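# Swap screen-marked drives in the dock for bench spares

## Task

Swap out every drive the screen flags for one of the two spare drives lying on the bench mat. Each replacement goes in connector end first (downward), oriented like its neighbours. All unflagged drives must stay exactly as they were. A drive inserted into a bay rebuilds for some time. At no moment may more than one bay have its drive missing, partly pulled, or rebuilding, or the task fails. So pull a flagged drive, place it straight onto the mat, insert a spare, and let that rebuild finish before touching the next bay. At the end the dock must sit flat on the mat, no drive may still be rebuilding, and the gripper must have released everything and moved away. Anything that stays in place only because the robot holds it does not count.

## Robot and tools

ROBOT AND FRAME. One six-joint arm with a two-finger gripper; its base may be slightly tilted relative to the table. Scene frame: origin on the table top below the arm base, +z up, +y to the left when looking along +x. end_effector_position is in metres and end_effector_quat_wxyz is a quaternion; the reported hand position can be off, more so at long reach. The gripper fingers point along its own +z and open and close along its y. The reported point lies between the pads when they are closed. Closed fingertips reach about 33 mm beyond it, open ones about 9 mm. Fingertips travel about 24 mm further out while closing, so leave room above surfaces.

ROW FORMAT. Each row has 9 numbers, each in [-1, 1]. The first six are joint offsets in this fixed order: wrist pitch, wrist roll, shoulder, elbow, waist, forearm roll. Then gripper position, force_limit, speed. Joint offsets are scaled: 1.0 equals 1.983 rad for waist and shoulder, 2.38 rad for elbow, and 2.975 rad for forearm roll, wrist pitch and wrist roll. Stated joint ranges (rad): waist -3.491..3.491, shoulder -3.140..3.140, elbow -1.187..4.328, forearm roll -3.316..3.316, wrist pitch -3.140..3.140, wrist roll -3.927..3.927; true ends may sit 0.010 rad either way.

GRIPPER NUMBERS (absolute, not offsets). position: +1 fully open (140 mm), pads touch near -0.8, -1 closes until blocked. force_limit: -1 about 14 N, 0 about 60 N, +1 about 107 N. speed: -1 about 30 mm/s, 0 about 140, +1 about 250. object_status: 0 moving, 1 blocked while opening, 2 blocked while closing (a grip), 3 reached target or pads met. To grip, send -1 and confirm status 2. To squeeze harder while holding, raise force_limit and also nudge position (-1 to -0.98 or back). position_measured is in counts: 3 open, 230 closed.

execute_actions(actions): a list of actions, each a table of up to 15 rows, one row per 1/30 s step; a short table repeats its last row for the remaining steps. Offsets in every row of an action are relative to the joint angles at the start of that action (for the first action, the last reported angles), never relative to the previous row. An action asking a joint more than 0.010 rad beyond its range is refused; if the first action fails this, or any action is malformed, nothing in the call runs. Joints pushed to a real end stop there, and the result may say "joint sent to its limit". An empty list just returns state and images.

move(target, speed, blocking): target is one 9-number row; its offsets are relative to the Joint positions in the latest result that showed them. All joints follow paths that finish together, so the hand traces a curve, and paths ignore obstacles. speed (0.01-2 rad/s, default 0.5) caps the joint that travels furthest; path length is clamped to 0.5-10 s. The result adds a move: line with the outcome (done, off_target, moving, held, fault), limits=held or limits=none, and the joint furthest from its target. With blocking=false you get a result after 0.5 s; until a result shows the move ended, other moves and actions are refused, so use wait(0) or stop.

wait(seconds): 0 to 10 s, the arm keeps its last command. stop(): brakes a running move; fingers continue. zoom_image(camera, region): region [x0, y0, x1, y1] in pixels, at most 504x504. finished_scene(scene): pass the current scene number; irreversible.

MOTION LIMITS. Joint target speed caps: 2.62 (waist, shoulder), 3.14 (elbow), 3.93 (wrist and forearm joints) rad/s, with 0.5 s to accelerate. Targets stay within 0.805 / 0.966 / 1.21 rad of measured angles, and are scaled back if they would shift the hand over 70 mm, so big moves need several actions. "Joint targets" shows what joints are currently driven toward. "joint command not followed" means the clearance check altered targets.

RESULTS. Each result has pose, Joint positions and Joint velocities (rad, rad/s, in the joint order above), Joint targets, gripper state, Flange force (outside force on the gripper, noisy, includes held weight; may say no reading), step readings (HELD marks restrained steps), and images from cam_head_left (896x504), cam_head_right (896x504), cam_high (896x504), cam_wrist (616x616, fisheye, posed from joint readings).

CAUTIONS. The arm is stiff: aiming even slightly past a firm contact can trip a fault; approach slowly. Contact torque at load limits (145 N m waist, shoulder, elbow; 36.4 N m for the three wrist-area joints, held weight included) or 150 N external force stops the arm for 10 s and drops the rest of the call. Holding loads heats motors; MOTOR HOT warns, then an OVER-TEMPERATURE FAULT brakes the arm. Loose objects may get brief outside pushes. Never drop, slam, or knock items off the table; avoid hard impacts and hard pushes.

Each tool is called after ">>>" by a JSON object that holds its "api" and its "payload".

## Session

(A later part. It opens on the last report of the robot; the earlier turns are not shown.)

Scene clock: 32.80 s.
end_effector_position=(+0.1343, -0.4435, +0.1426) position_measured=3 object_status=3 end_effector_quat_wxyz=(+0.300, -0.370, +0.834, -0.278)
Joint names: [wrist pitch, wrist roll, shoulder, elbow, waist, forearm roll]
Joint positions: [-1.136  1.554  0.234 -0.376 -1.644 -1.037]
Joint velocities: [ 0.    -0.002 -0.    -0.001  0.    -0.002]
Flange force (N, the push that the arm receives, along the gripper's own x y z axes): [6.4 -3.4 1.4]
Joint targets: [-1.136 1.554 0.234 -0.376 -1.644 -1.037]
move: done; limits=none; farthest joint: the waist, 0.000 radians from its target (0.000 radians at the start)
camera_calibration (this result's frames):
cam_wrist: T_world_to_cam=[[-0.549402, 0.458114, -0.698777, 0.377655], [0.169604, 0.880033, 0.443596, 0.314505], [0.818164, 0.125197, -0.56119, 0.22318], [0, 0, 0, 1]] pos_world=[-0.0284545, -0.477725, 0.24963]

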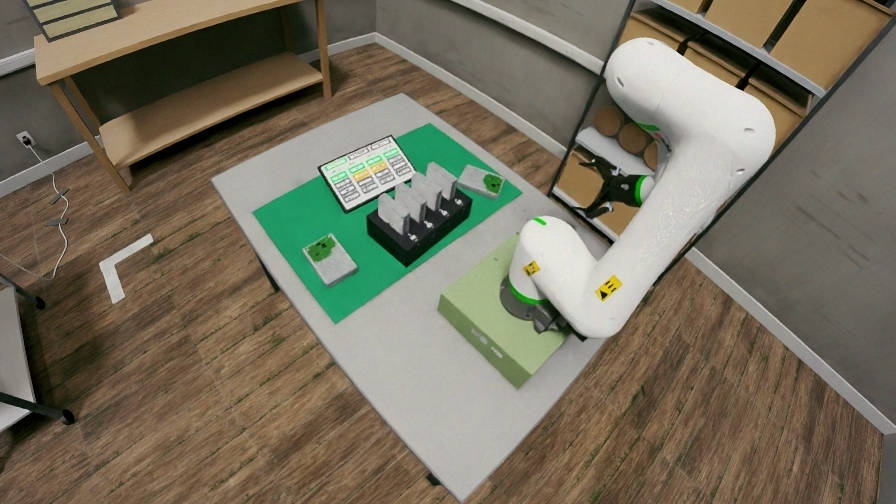

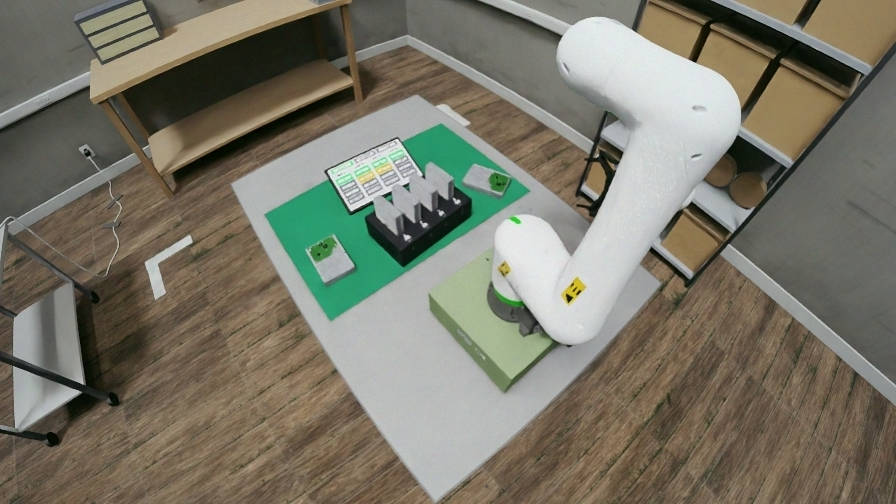

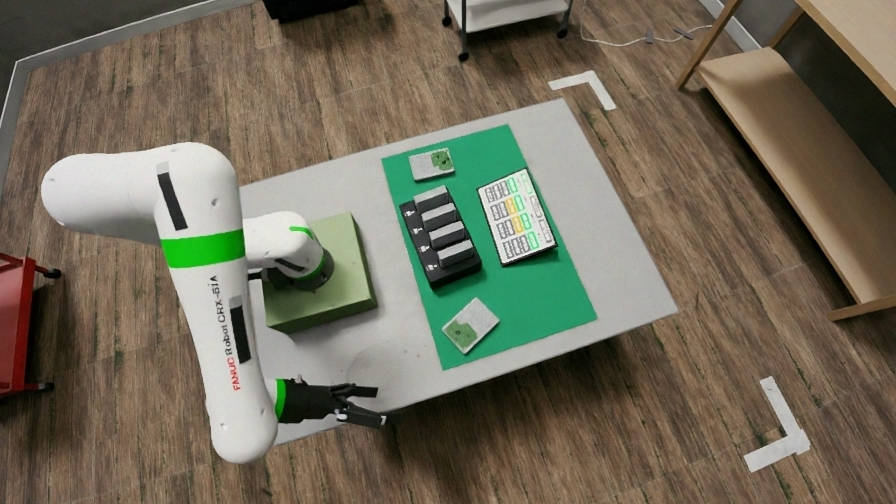

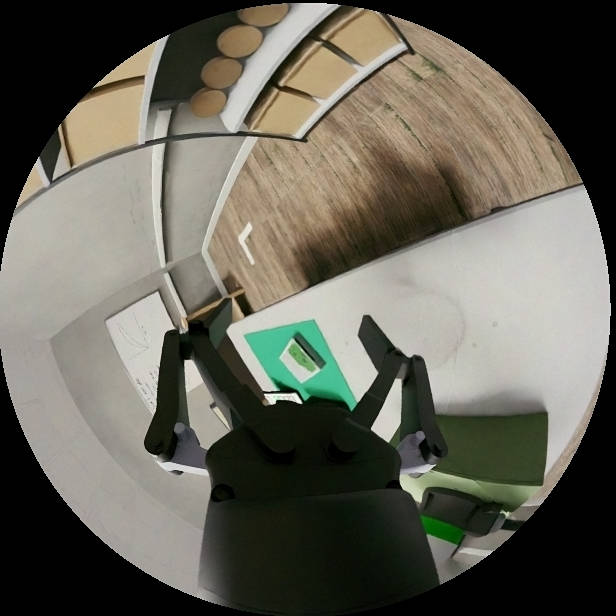

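>>> {"api": "move", "payload": {"target": [-0.1051,-0.0995,-0.155,0.1088,0.1,0.3486,1,0,0], "speed": 1.2}}

>>> {"api": "move", "payload": {"target": [0,0,0,0,0.9797,0,1,0,0], "speed": 1.5}}

Scene clock: 105.67 s.
end_effector_position=(-0.1079, -0.4225, +0.3552) position_measured=3 object_status=3 end_effector_quat_wxyz=(-0.061, -0.593, +0.802, -0.021)
Joint names: [wrist pitch, wrist roll, shoulder, elbow, waist, forearm roll]
Joint positions: [-1.449  1.258 -0.074 -0.117 -1.446  0.   ]
Joint velocities: [-0.001  0.001  0.     0.001  0.    -0.   ]
Flange force (N, the push that the arm receives, along the gripper's own x y z axes): [7.1 -1.2 -4.6]
Joint targets: [-1.449 1.258 -0.074 -0.117 -1.446 0.000]
move: done; limits=none; farthest joint: the waist, 0.000 radians from its target (0.199 radians at the start)
camera_calibration (this result's frames):
cam_wrist: T_world_to_cam=[[-0.984, 0.155138, 0.0876085, -0.0706756], [0.173708, 0.944686, 0.278196, 0.329308], [-0.0396038, 0.288963, -0.956521, 0.655104], [0, 0, 0, 1]] pos_world=[-0.100804, -0.489429, 0.5412]

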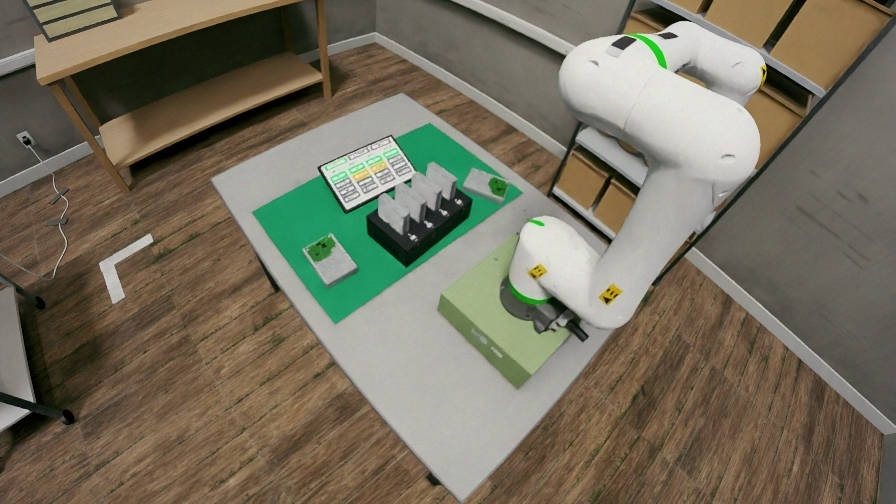

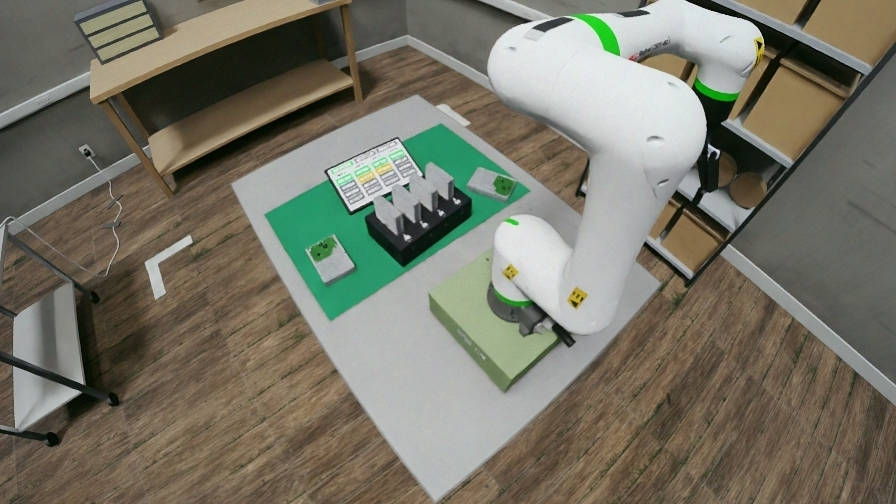

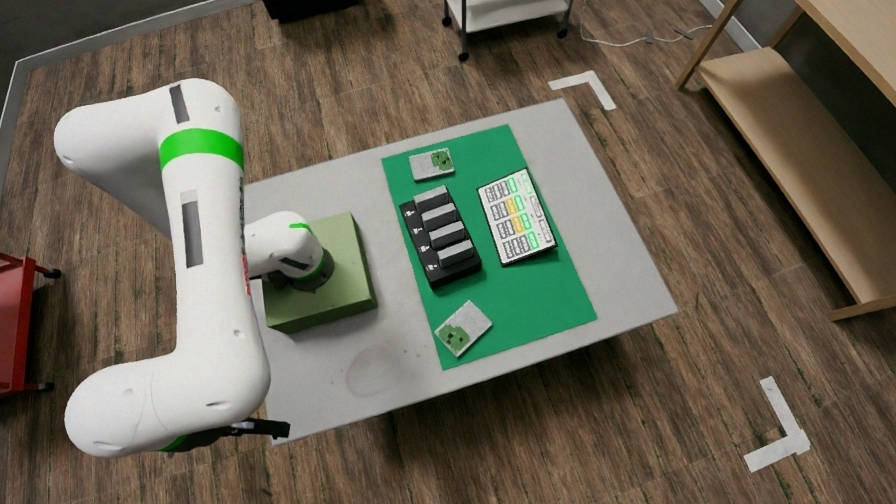

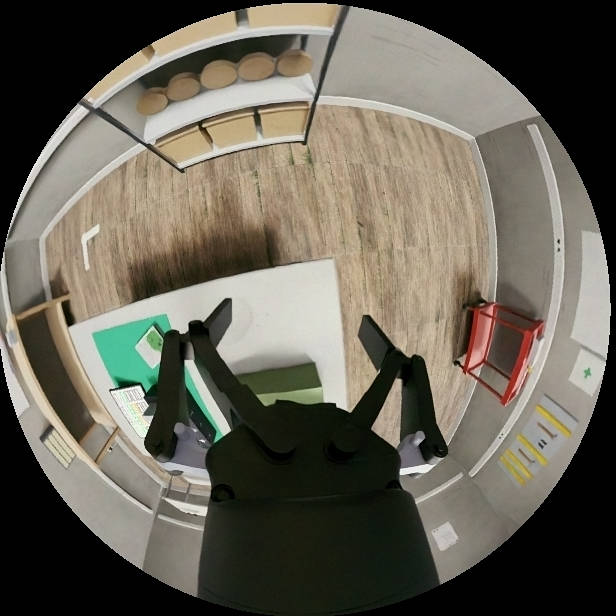

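Scene clock: 108.20 s.
end_effector_position=(+0.4598, +0.0455, +0.3004) position_measured=3 object_status=3 end_effector_quat_wxyz=(-0.001, +0.999, +0.036, -0.000)
Joint names: [wrist pitch, wrist roll, shoulder, elbow, waist, forearm roll]
Joint positions: [-1.449  1.258 -0.074 -0.117  0.497  0.   ]
Joint velocities: [ 0.001  0.001 -0.    -0.     0.001 -0.001]
Flange force (N, the push that the arm receives, along the gripper's own x y z axes): [9.6 0.1 -4.1]
Joint targets: [-1.449 1.258 -0.074 -0.117 0.497 0.000]
move: done; limits=none; farthest joint: the waist, 0.000 radians from its target (1.943 radians at the start)
camera_calibration (this result's frames):
cam_wrist: T_world_to_cam=[[0.217985, -0.975455, 0.0311533, -0.0642149], [-0.901669, -0.189076, 0.3889, 0.316568], [-0.373464, -0.112865, -0.920753, 0.650996], [0, 0, 0, 1]] pos_world=[0.542561, 0.0706911, 0.478293]

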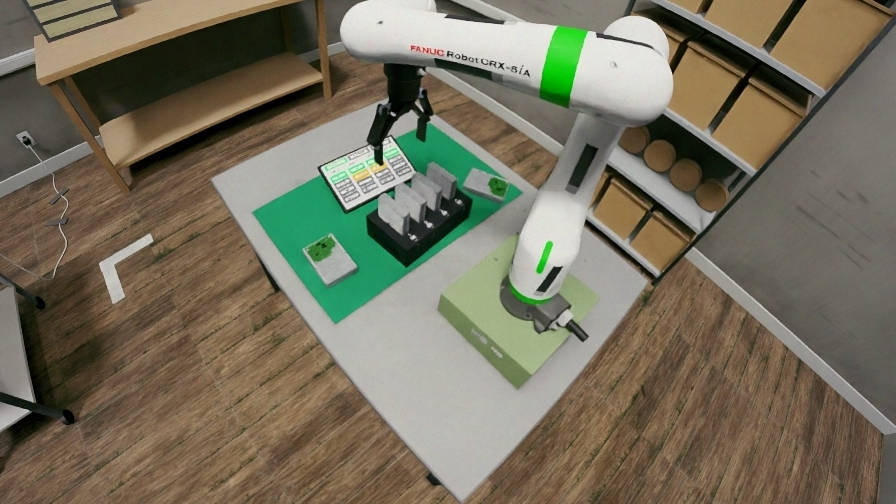

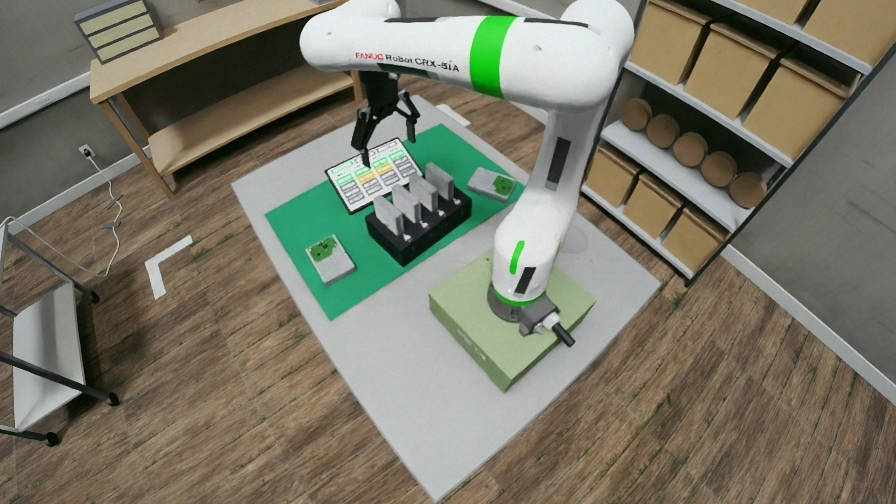

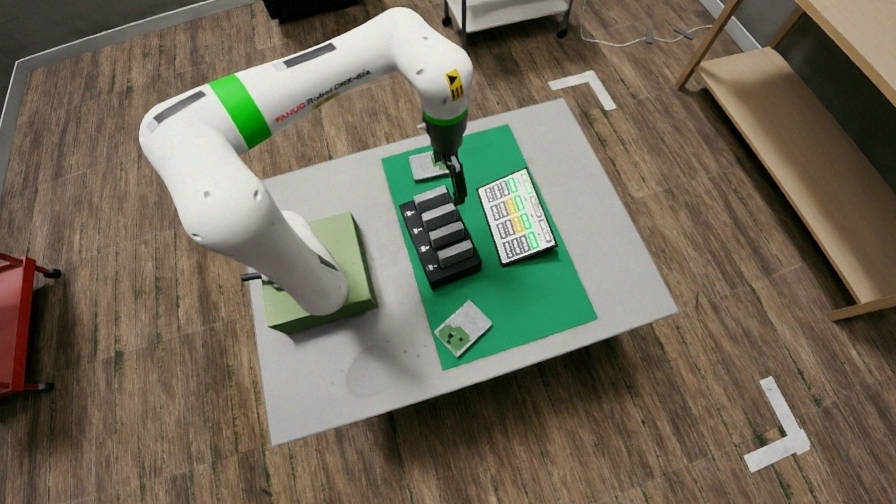

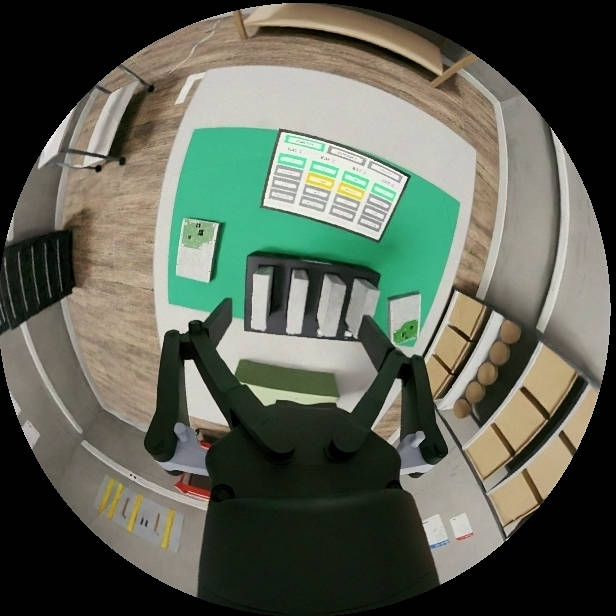

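>>> {"api": "zoom_image", "payload": {"camera": "cam_wrist", "region": [250, 120, 420, 250]}}

>>> {"api": "zoom_image", "payload": {"camera": "cam_wrist", "region": [230, 240, 400, 360]}}

Region (250, 120, 420, 250) of cam_wrist's 616x616 image, scaled by 2.965, with more detail than that image has; it fills the top 385 rows of this view, and the rest is white.

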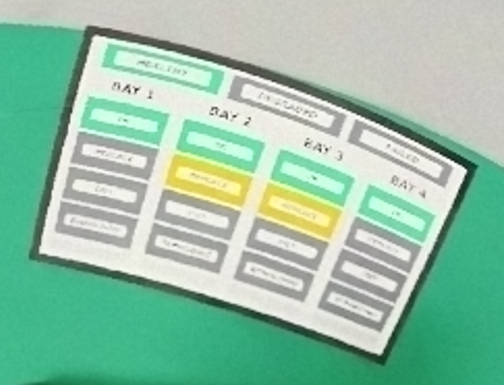

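Region (230, 240, 400, 360) of cam_wrist's 616x616 image, scaled by 2.965, with more detail than that image has; it fills the top 356 rows of this view, and the rest is white.

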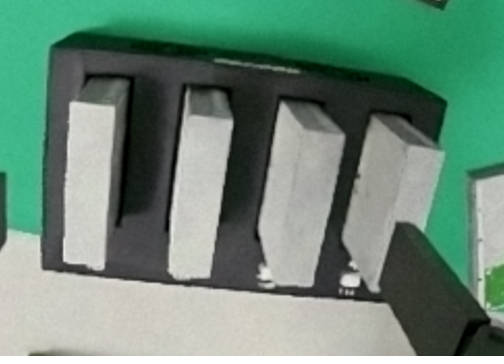

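>>> {"api": "move", "payload": {"target": [0.0625,-0.0155,-0.0451,-0.116,0.0231,0.0018,-0.157,0,0], "speed": 0.8}}

Scene clock: 135.97 s.
end_effector_position=(+0.4092, +0.0420, +0.2210) position_measured=149 object_status=3 end_effector_quat_wxyz=(+0.000, +0.999, +0.037, -0.000)
Joint names: [wrist pitch, wrist roll, shoulder, elbow, waist, forearm roll]
Joint positions: [-1.263  1.212 -0.163 -0.393  0.543  0.006]
Joint velocities: [ 0.001  0.001  0.    -0.001  0.     0.   ]
Flange force (N, the push that the arm receives, along the gripper's own x y z axes): [8.0 -1.5 -3.2]
Joint targets: [-1.263 1.212 -0.163 -0.393 0.543 0.006]
move: done; limits=none; farthest joint: the waist, 0.000 radians from its target (0.046 radians at the start)
camera_calibration (this result's frames):
cam_wrist: T_world_to_cam=[[0.219217, -0.975123, 0.0328571, -0.0549389], [-0.901482, -0.189551, 0.389102, 0.30114], [-0.373194, -0.114918, -0.920609, 0.558491], [0, 0, 0, 1]] pos_world=[0.491941, 0.0676897, 0.398782]

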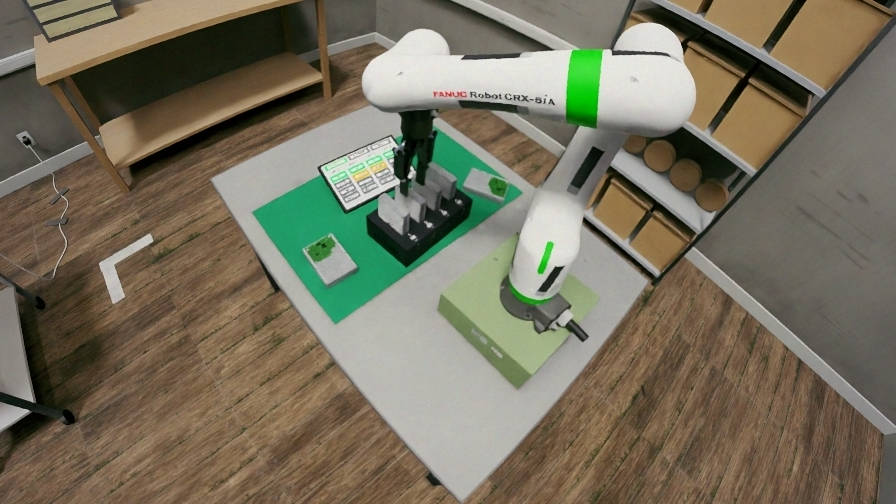

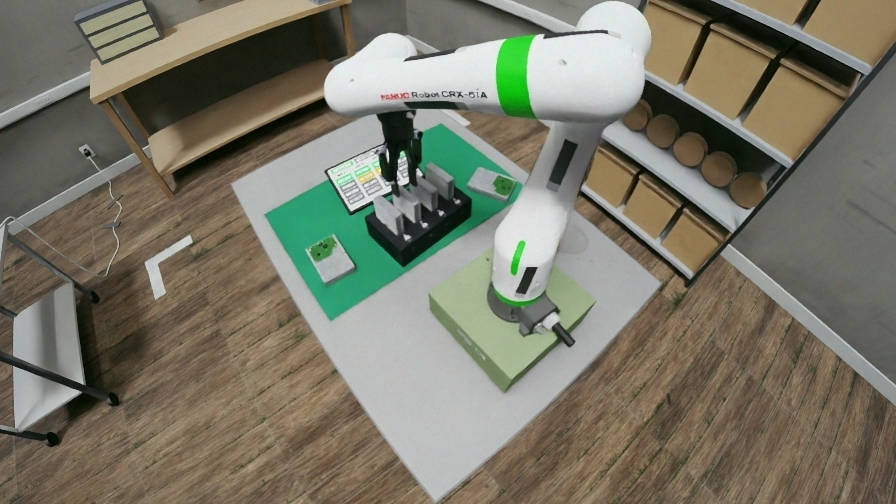

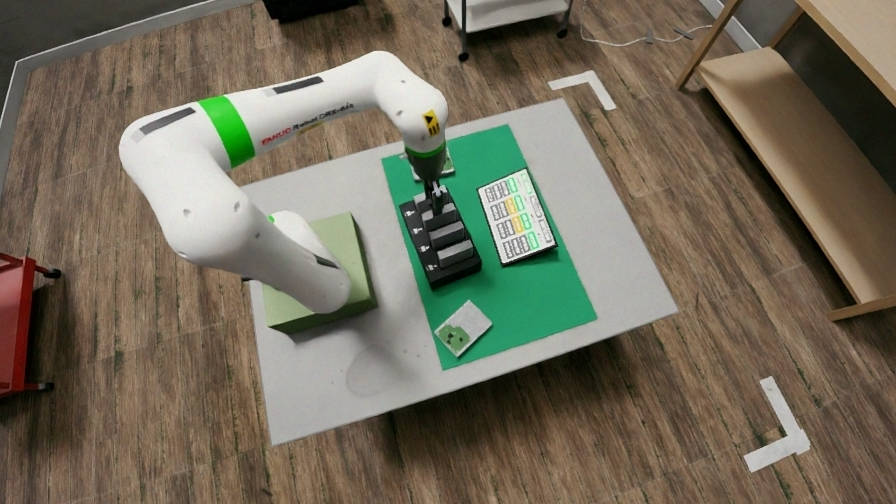

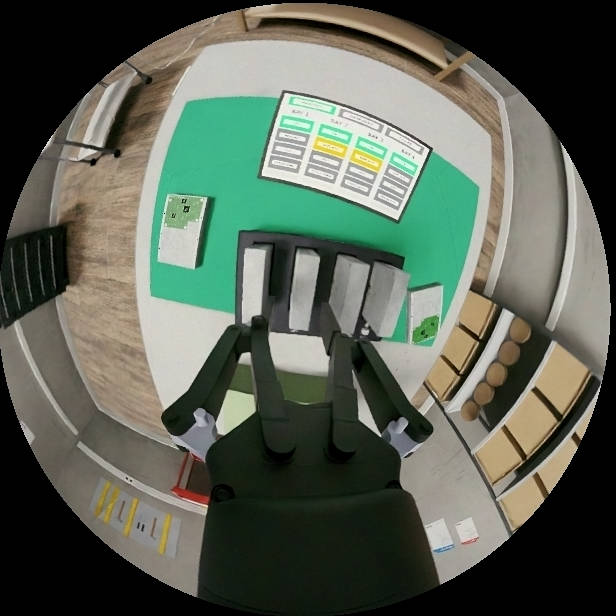

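>>> {"api": "move", "payload": {"target": [0.0858,0,0.0569,-0.0599,-0.0007,0,-0.157,0,0], "speed": 0.4}}

>>> {"api": "zoom_image", "payload": {"camera": "cam_wrist", "region": [200, 220, 420, 400]}}

Scene clock: 151.40 s.
end_effector_position=(+0.4090, +0.0422, +0.1229) position_measured=149 object_status=3 end_effector_quat_wxyz=(+0.000, +0.999, +0.037, -0.000)
Joint names: [wrist pitch, wrist roll, shoulder, elbow, waist, forearm roll]
Joint positions: [-1.008  1.212 -0.05  -0.536  0.541  0.006]
Joint velocities: [0.    0.001 0.    0.    0.    0.   ]
Flange force (N, the push that the arm receives, along the gripper's own x y z axes): [6.0 2.8 -2.3]
Joint targets: [-1.008 1.212 -0.050 -0.536 0.542 0.006]
move: done; limits=none; farthest joint: the waist, 0.000 radians from its target (0.001 radians at the start)
camera_calibration (this result's frames):
cam_wrist: T_world_to_cam=[[0.219097, -0.975168, 0.0323002, -0.0514137], [-0.901356, -0.189616, 0.389361, 0.339053], [-0.373568, -0.114422, -0.920519, 0.468307], [0, 0, 0, 1]] pos_world=[0.491817, 0.0677374, 0.300732]

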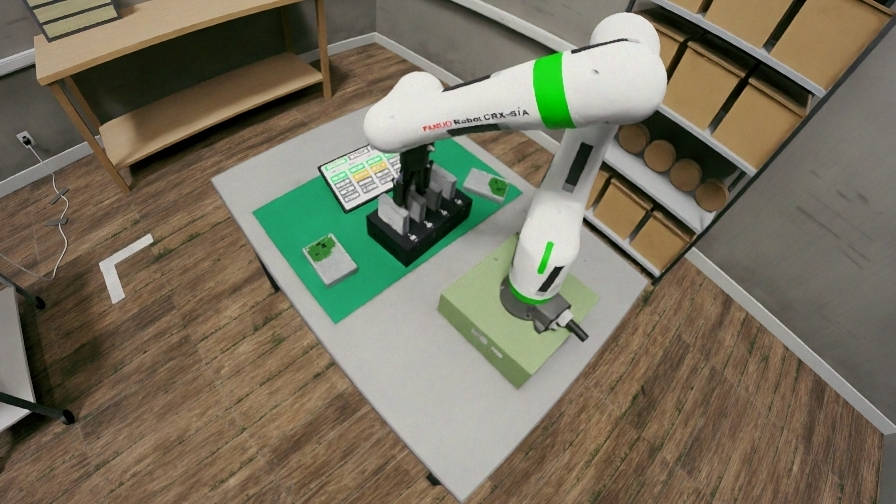

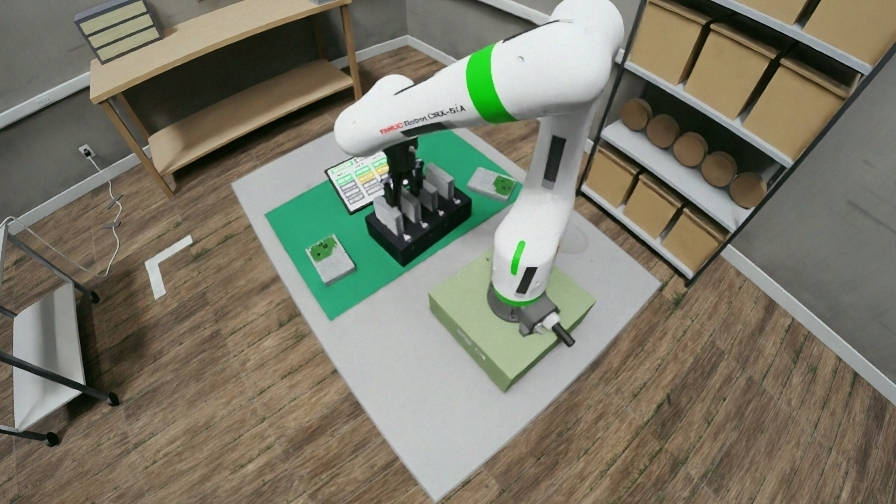

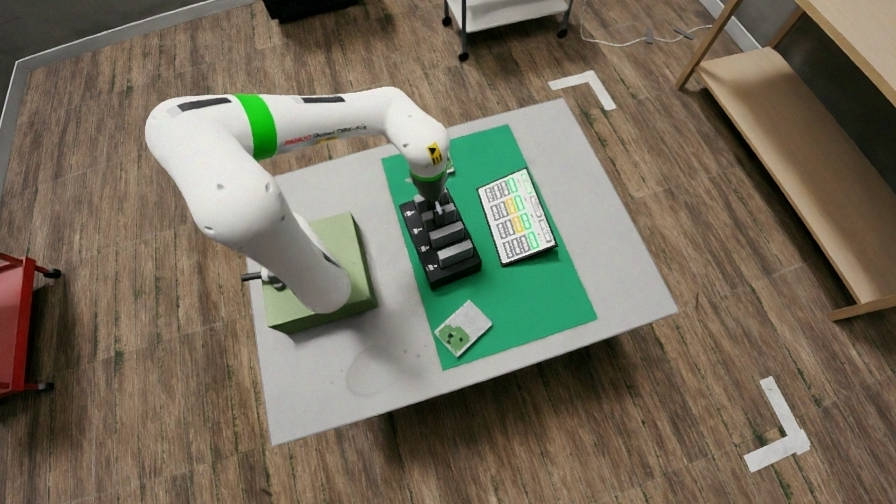

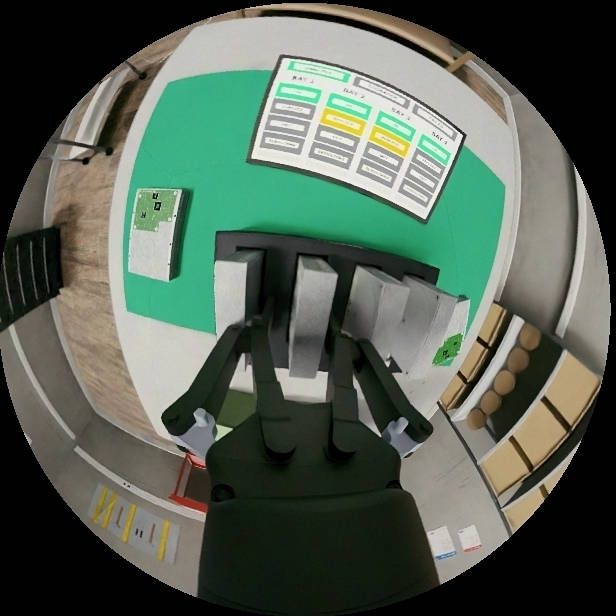

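Region (200, 220, 420, 400) of cam_wrist's 616x616 image, scaled by 2.291, with more detail than that image has; it fills the top 412 rows of this view, and the rest is white.

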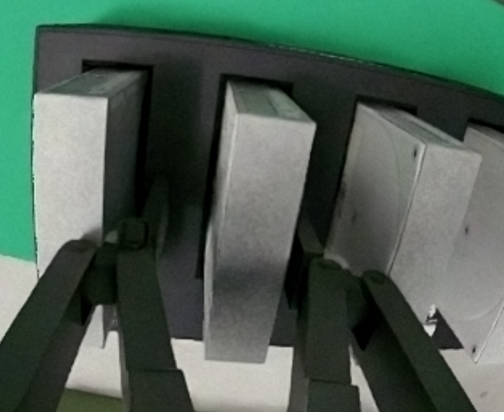

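>>> {"api": "execute_actions", "payload": {"actions": [[[0,0,0,0,0,0,-1,0.3,0]],[[0,0,0,0,0,0,-1,0.3,0]],[[0,0,0,0,0,0,-1,0.3,0]]]}}

>>> {"api": "move", "payload": {"target": [-0.03,0,-0.02,0.021,0,0,-1,0.3,0], "speed": 0.1}}

Scene clock: 158.03 s.
end_effector_position=(+0.4091, +0.0421, +0.1229) position_measured=194 object_status=2 end_effector_quat_wxyz=(+0.000, +0.999, +0.037, -0.000)
Joint names: [wrist pitch, wrist roll, shoulder, elbow, waist, forearm roll]
Joint positions: [-1.008  1.212 -0.05  -0.536  0.541  0.006]
Joint velocities: [-0.001 -0.     0.    -0.001  0.     0.   ]
Flange force (N, the push that the arm receives, along the gripper's own x y z axes): [5.7 48.7 -45.3]
Flange force at the end of the 1st action (N, along the gripper's axes at the end of the call): [11.1 50.6 -44.3]
Flange force at the end of the 2nd action (N, along the gripper's axes at the end of the call): [7.8 49.1 -45.5]
Joint targets: [-1.008 1.212 -0.050 -0.536 0.541 0.006]
Step readings (joint positions; steps 1 to 15: 1st action; 16 to 30: 2nd action; 31 to 45: 3rd action):
0: [-1.008 1.212 -0.050 -0.536 0.542 0.006]
1: [-1.008 1.212 -0.050 -0.536 0.542 0.006]
2: [-1.008 1.212 -0.050 -0.536 0.542 0.006]
4: [-1.008 1.212 -0.050 -0.536 0.542 0.006]
8: [-1.008 1.212 -0.050 -0.536 0.541 0.007]
15: [-1.008 1.212 -0.050 -0.536 0.541 0.006]
16: [-1.008 1.212 -0.050 -0.536 0.541 0.006]
17: [-1.008 1.212 -0.050 -0.536 0.541 0.006]
19: [-1.008 1.212 -0.050 -0.536 0.541 0.006]
23: [-1.008 1.212 -0.050 -0.536 0.541 0.006]
30: [-1.008 1.212 -0.050 -0.536 0.541 0.006]
31: [-1.008 1.212 -0.050 -0.536 0.541 0.006]
32: [-1.008 1.212 -0.050 -0.536 0.541 0.006]
34: [-1.008 1.212 -0.050 -0.536 0.541 0.006]
38: [-1.008 1.212 -0.050 -0.536 0.541 0.006]
45: Joint positions above
camera_calibration (this result's frames):
cam_wrist: T_world_to_cam=[[0.219111, -0.975162, 0.0324105, -0.0514921], [-0.901388, -0.189596, 0.389298, 0.339099], [-0.373483, -0.114514, -0.920542, 0.468305], [0, 0, 0, 1]] pos_world=[0.491846, 0.0677058, 0.300752]

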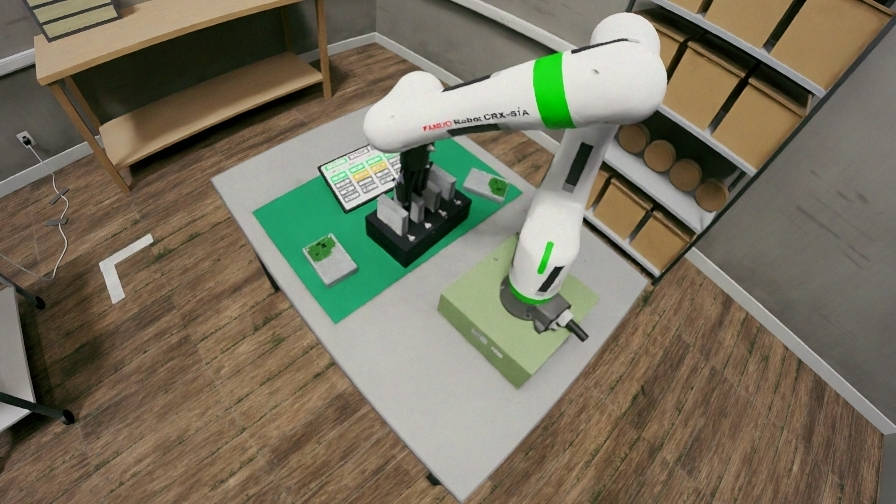

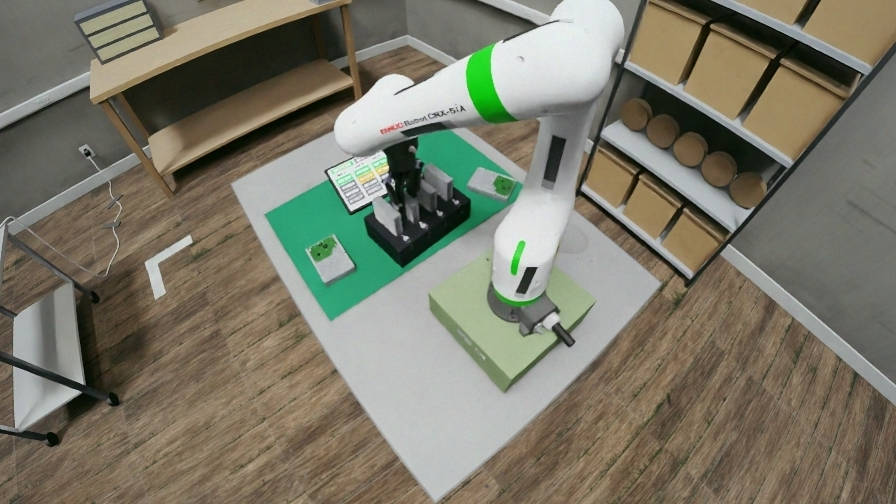

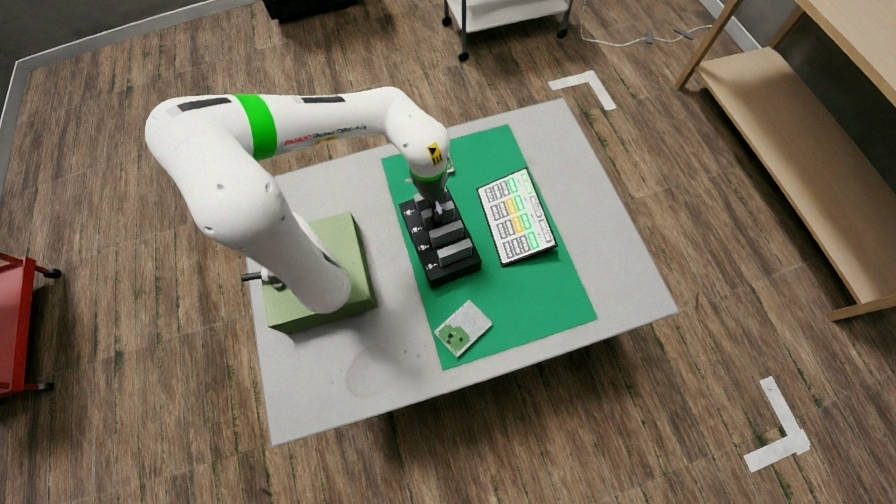

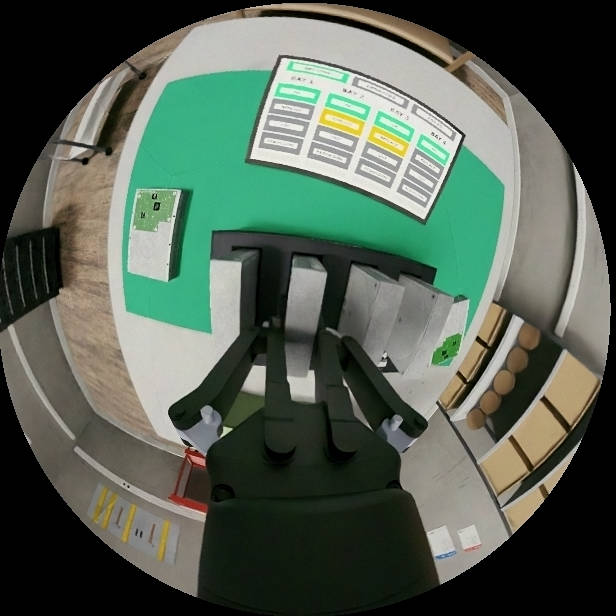

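Scene clock: 159.20 s.
end_effector_position=(+0.4119, +0.0431, +0.1566) position_measured=195 object_status=2 end_effector_quat_wxyz=(+0.000, +0.999, +0.036, -0.000)
Joint names: [wrist pitch, wrist roll, shoulder, elbow, waist, forearm roll]
Joint positions: [-1.097  1.212 -0.09  -0.486  0.541  0.006]
Joint velocities: [ 0.     0.001  0.    -0.    -0.    -0.002]
Flange force (N, the push that the arm receives, along the gripper's own x y z axes): [13.3 -0.4 27.9]
Joint targets: [-1.097 1.212 -0.090 -0.486 0.541 0.006]
move: done; limits=none; farthest joint: the waist, 0.000 radians from its target (0.000 radians at the start)
camera_calibration (this result's frames):
cam_wrist: T_world_to_cam=[[0.218689, -0.975247, 0.0326745, -0.0521334], [-0.901652, -0.189156, 0.388901, 0.328836], [-0.373094, -0.114509, -0.9207, 0.500291], [0, 0, 0, 1]] pos_world=[0.494552, 0.0686462, 0.334437]

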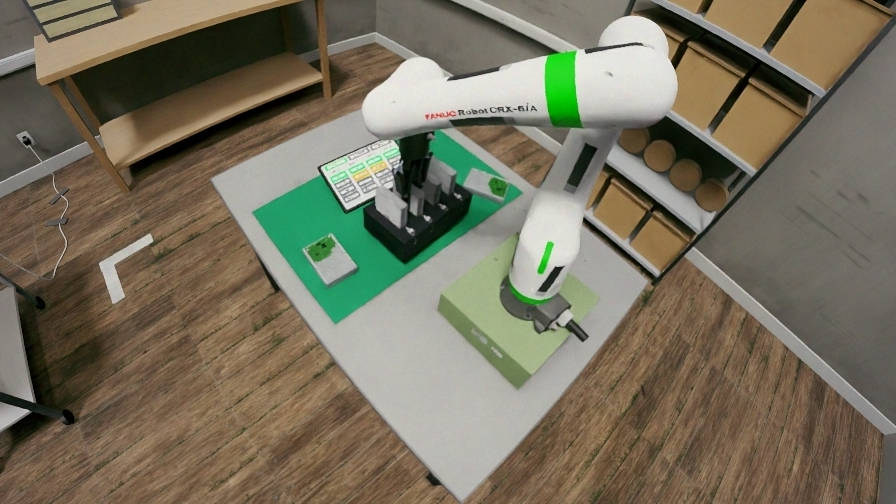

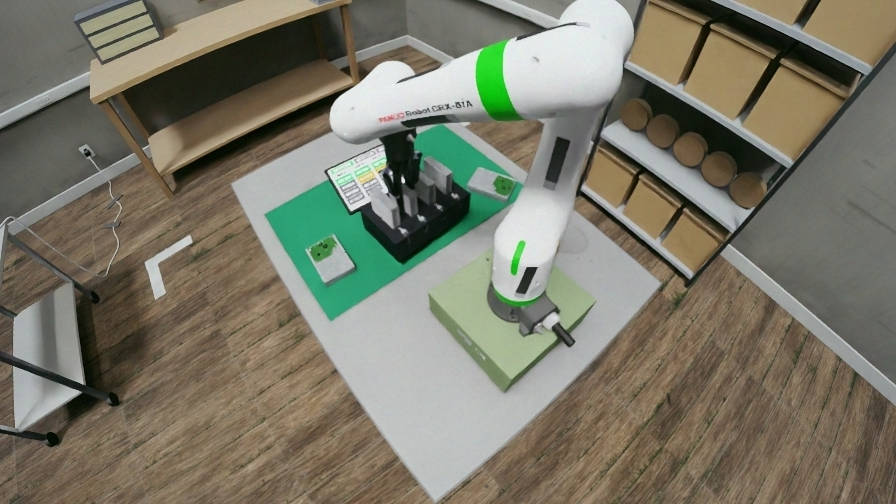

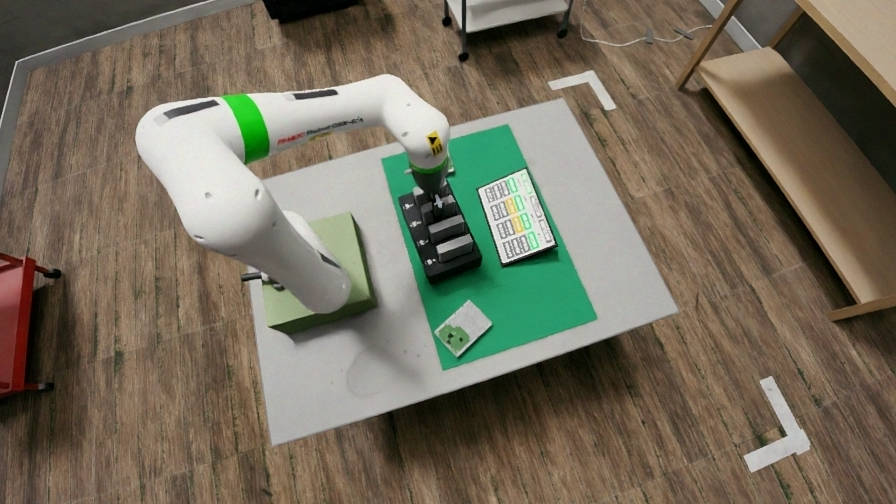

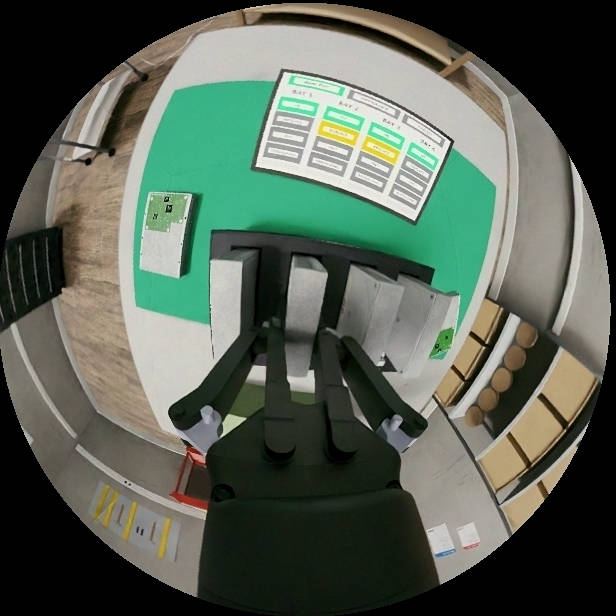

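>>> {"api": "move", "payload": {"target": [0.03,0,0.02,-0.021,0,0,-1,0.3,0], "speed": 0.1}}

>>> {"api": "zoom_image", "payload": {"camera": "cam_head_right", "region": [355, 170, 485, 275]}}

>>> {"api": "zoom_image", "payload": {"camera": "cam_high", "region": [390, 190, 490, 290]}}

Scene clock: 173.17 s.
end_effector_position=(+0.4092, +0.0421, +0.1231) position_measured=195 object_status=2 end_effector_quat_wxyz=(+0.000, +0.999, +0.037, -0.000)
Joint names: [wrist pitch, wrist roll, shoulder, elbow, waist, forearm roll]
Joint positions: [-1.008  1.212 -0.05  -0.536  0.541  0.006]
Joint velocities: [ 0.002  0.001  0.002 -0.002 -0.     0.   ]
Flange force (N, the push that the arm receives, along the gripper's own x y z axes): [-4.6 -11.1 -59.6]
Joint targets: [-1.008 1.212 -0.050 -0.536 0.541 0.006]
move: done; limits=none; farthest joint: the waist, 0.000 radians from its target (0.000 radians at the start)
camera_calibration (this result's frames):
cam_wrist: T_world_to_cam=[[0.219246, -0.975126, 0.0325516, -0.0516212], [-0.901473, -0.189699, 0.389051, 0.339185], [-0.373199, -0.114642, -0.920641, 0.468387], [0, 0, 0, 1]] pos_world=[0.491885, 0.0677027, 0.300936]

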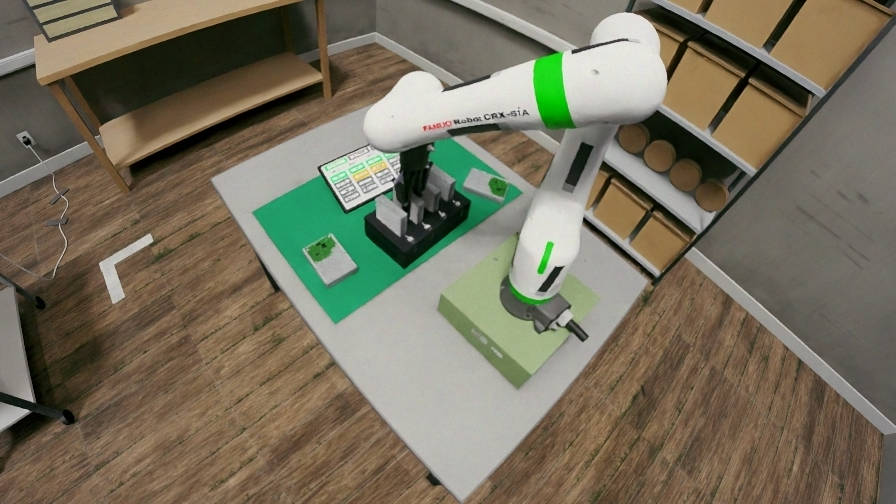

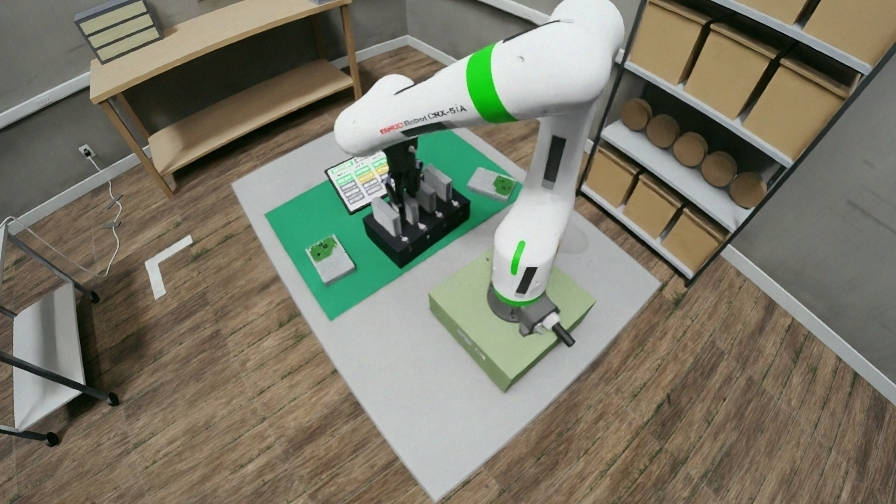

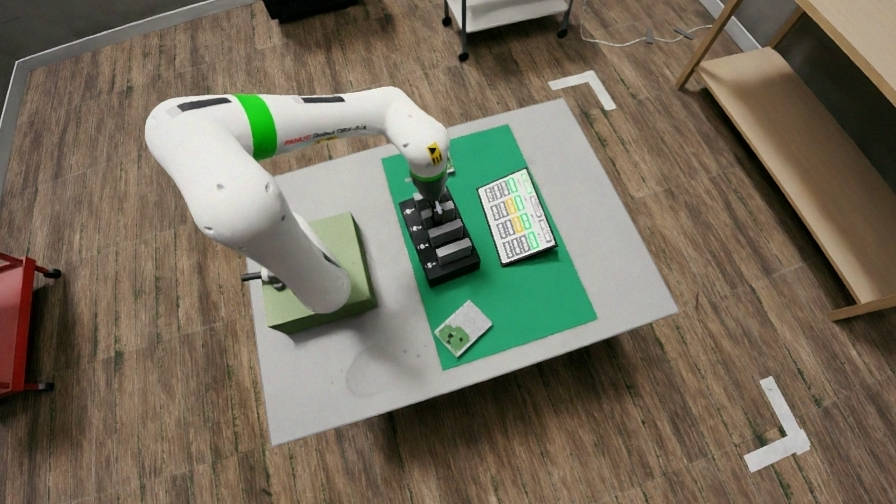

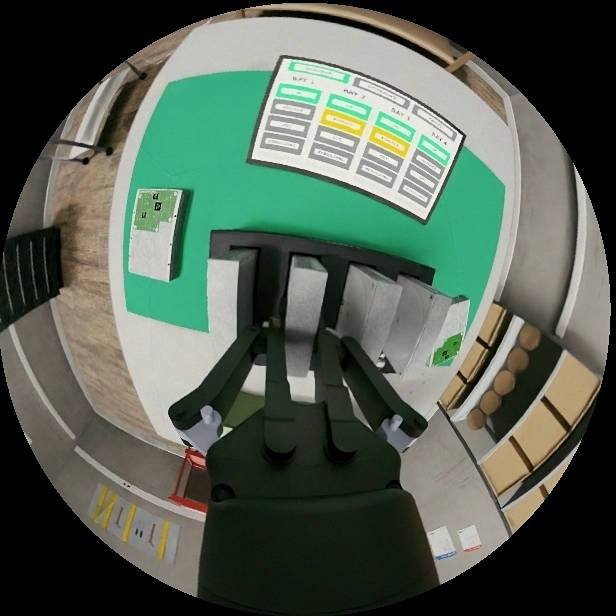

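Region (355, 170, 485, 275) of cam_head_right's 896x504 image, scaled by 3.877, with more detail than that image has; it fills the top 407 rows of this view, and the rest is white.

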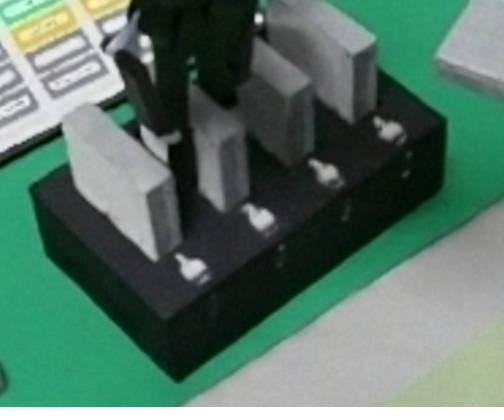

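Region (390, 190, 490, 290) of cam_high's 896x504 image, scaled by 5.040, with more detail than that image has.

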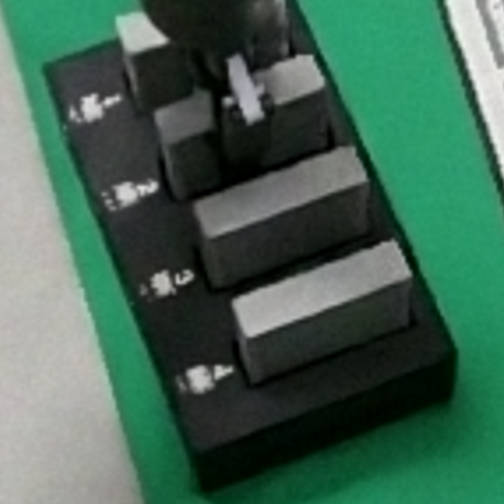

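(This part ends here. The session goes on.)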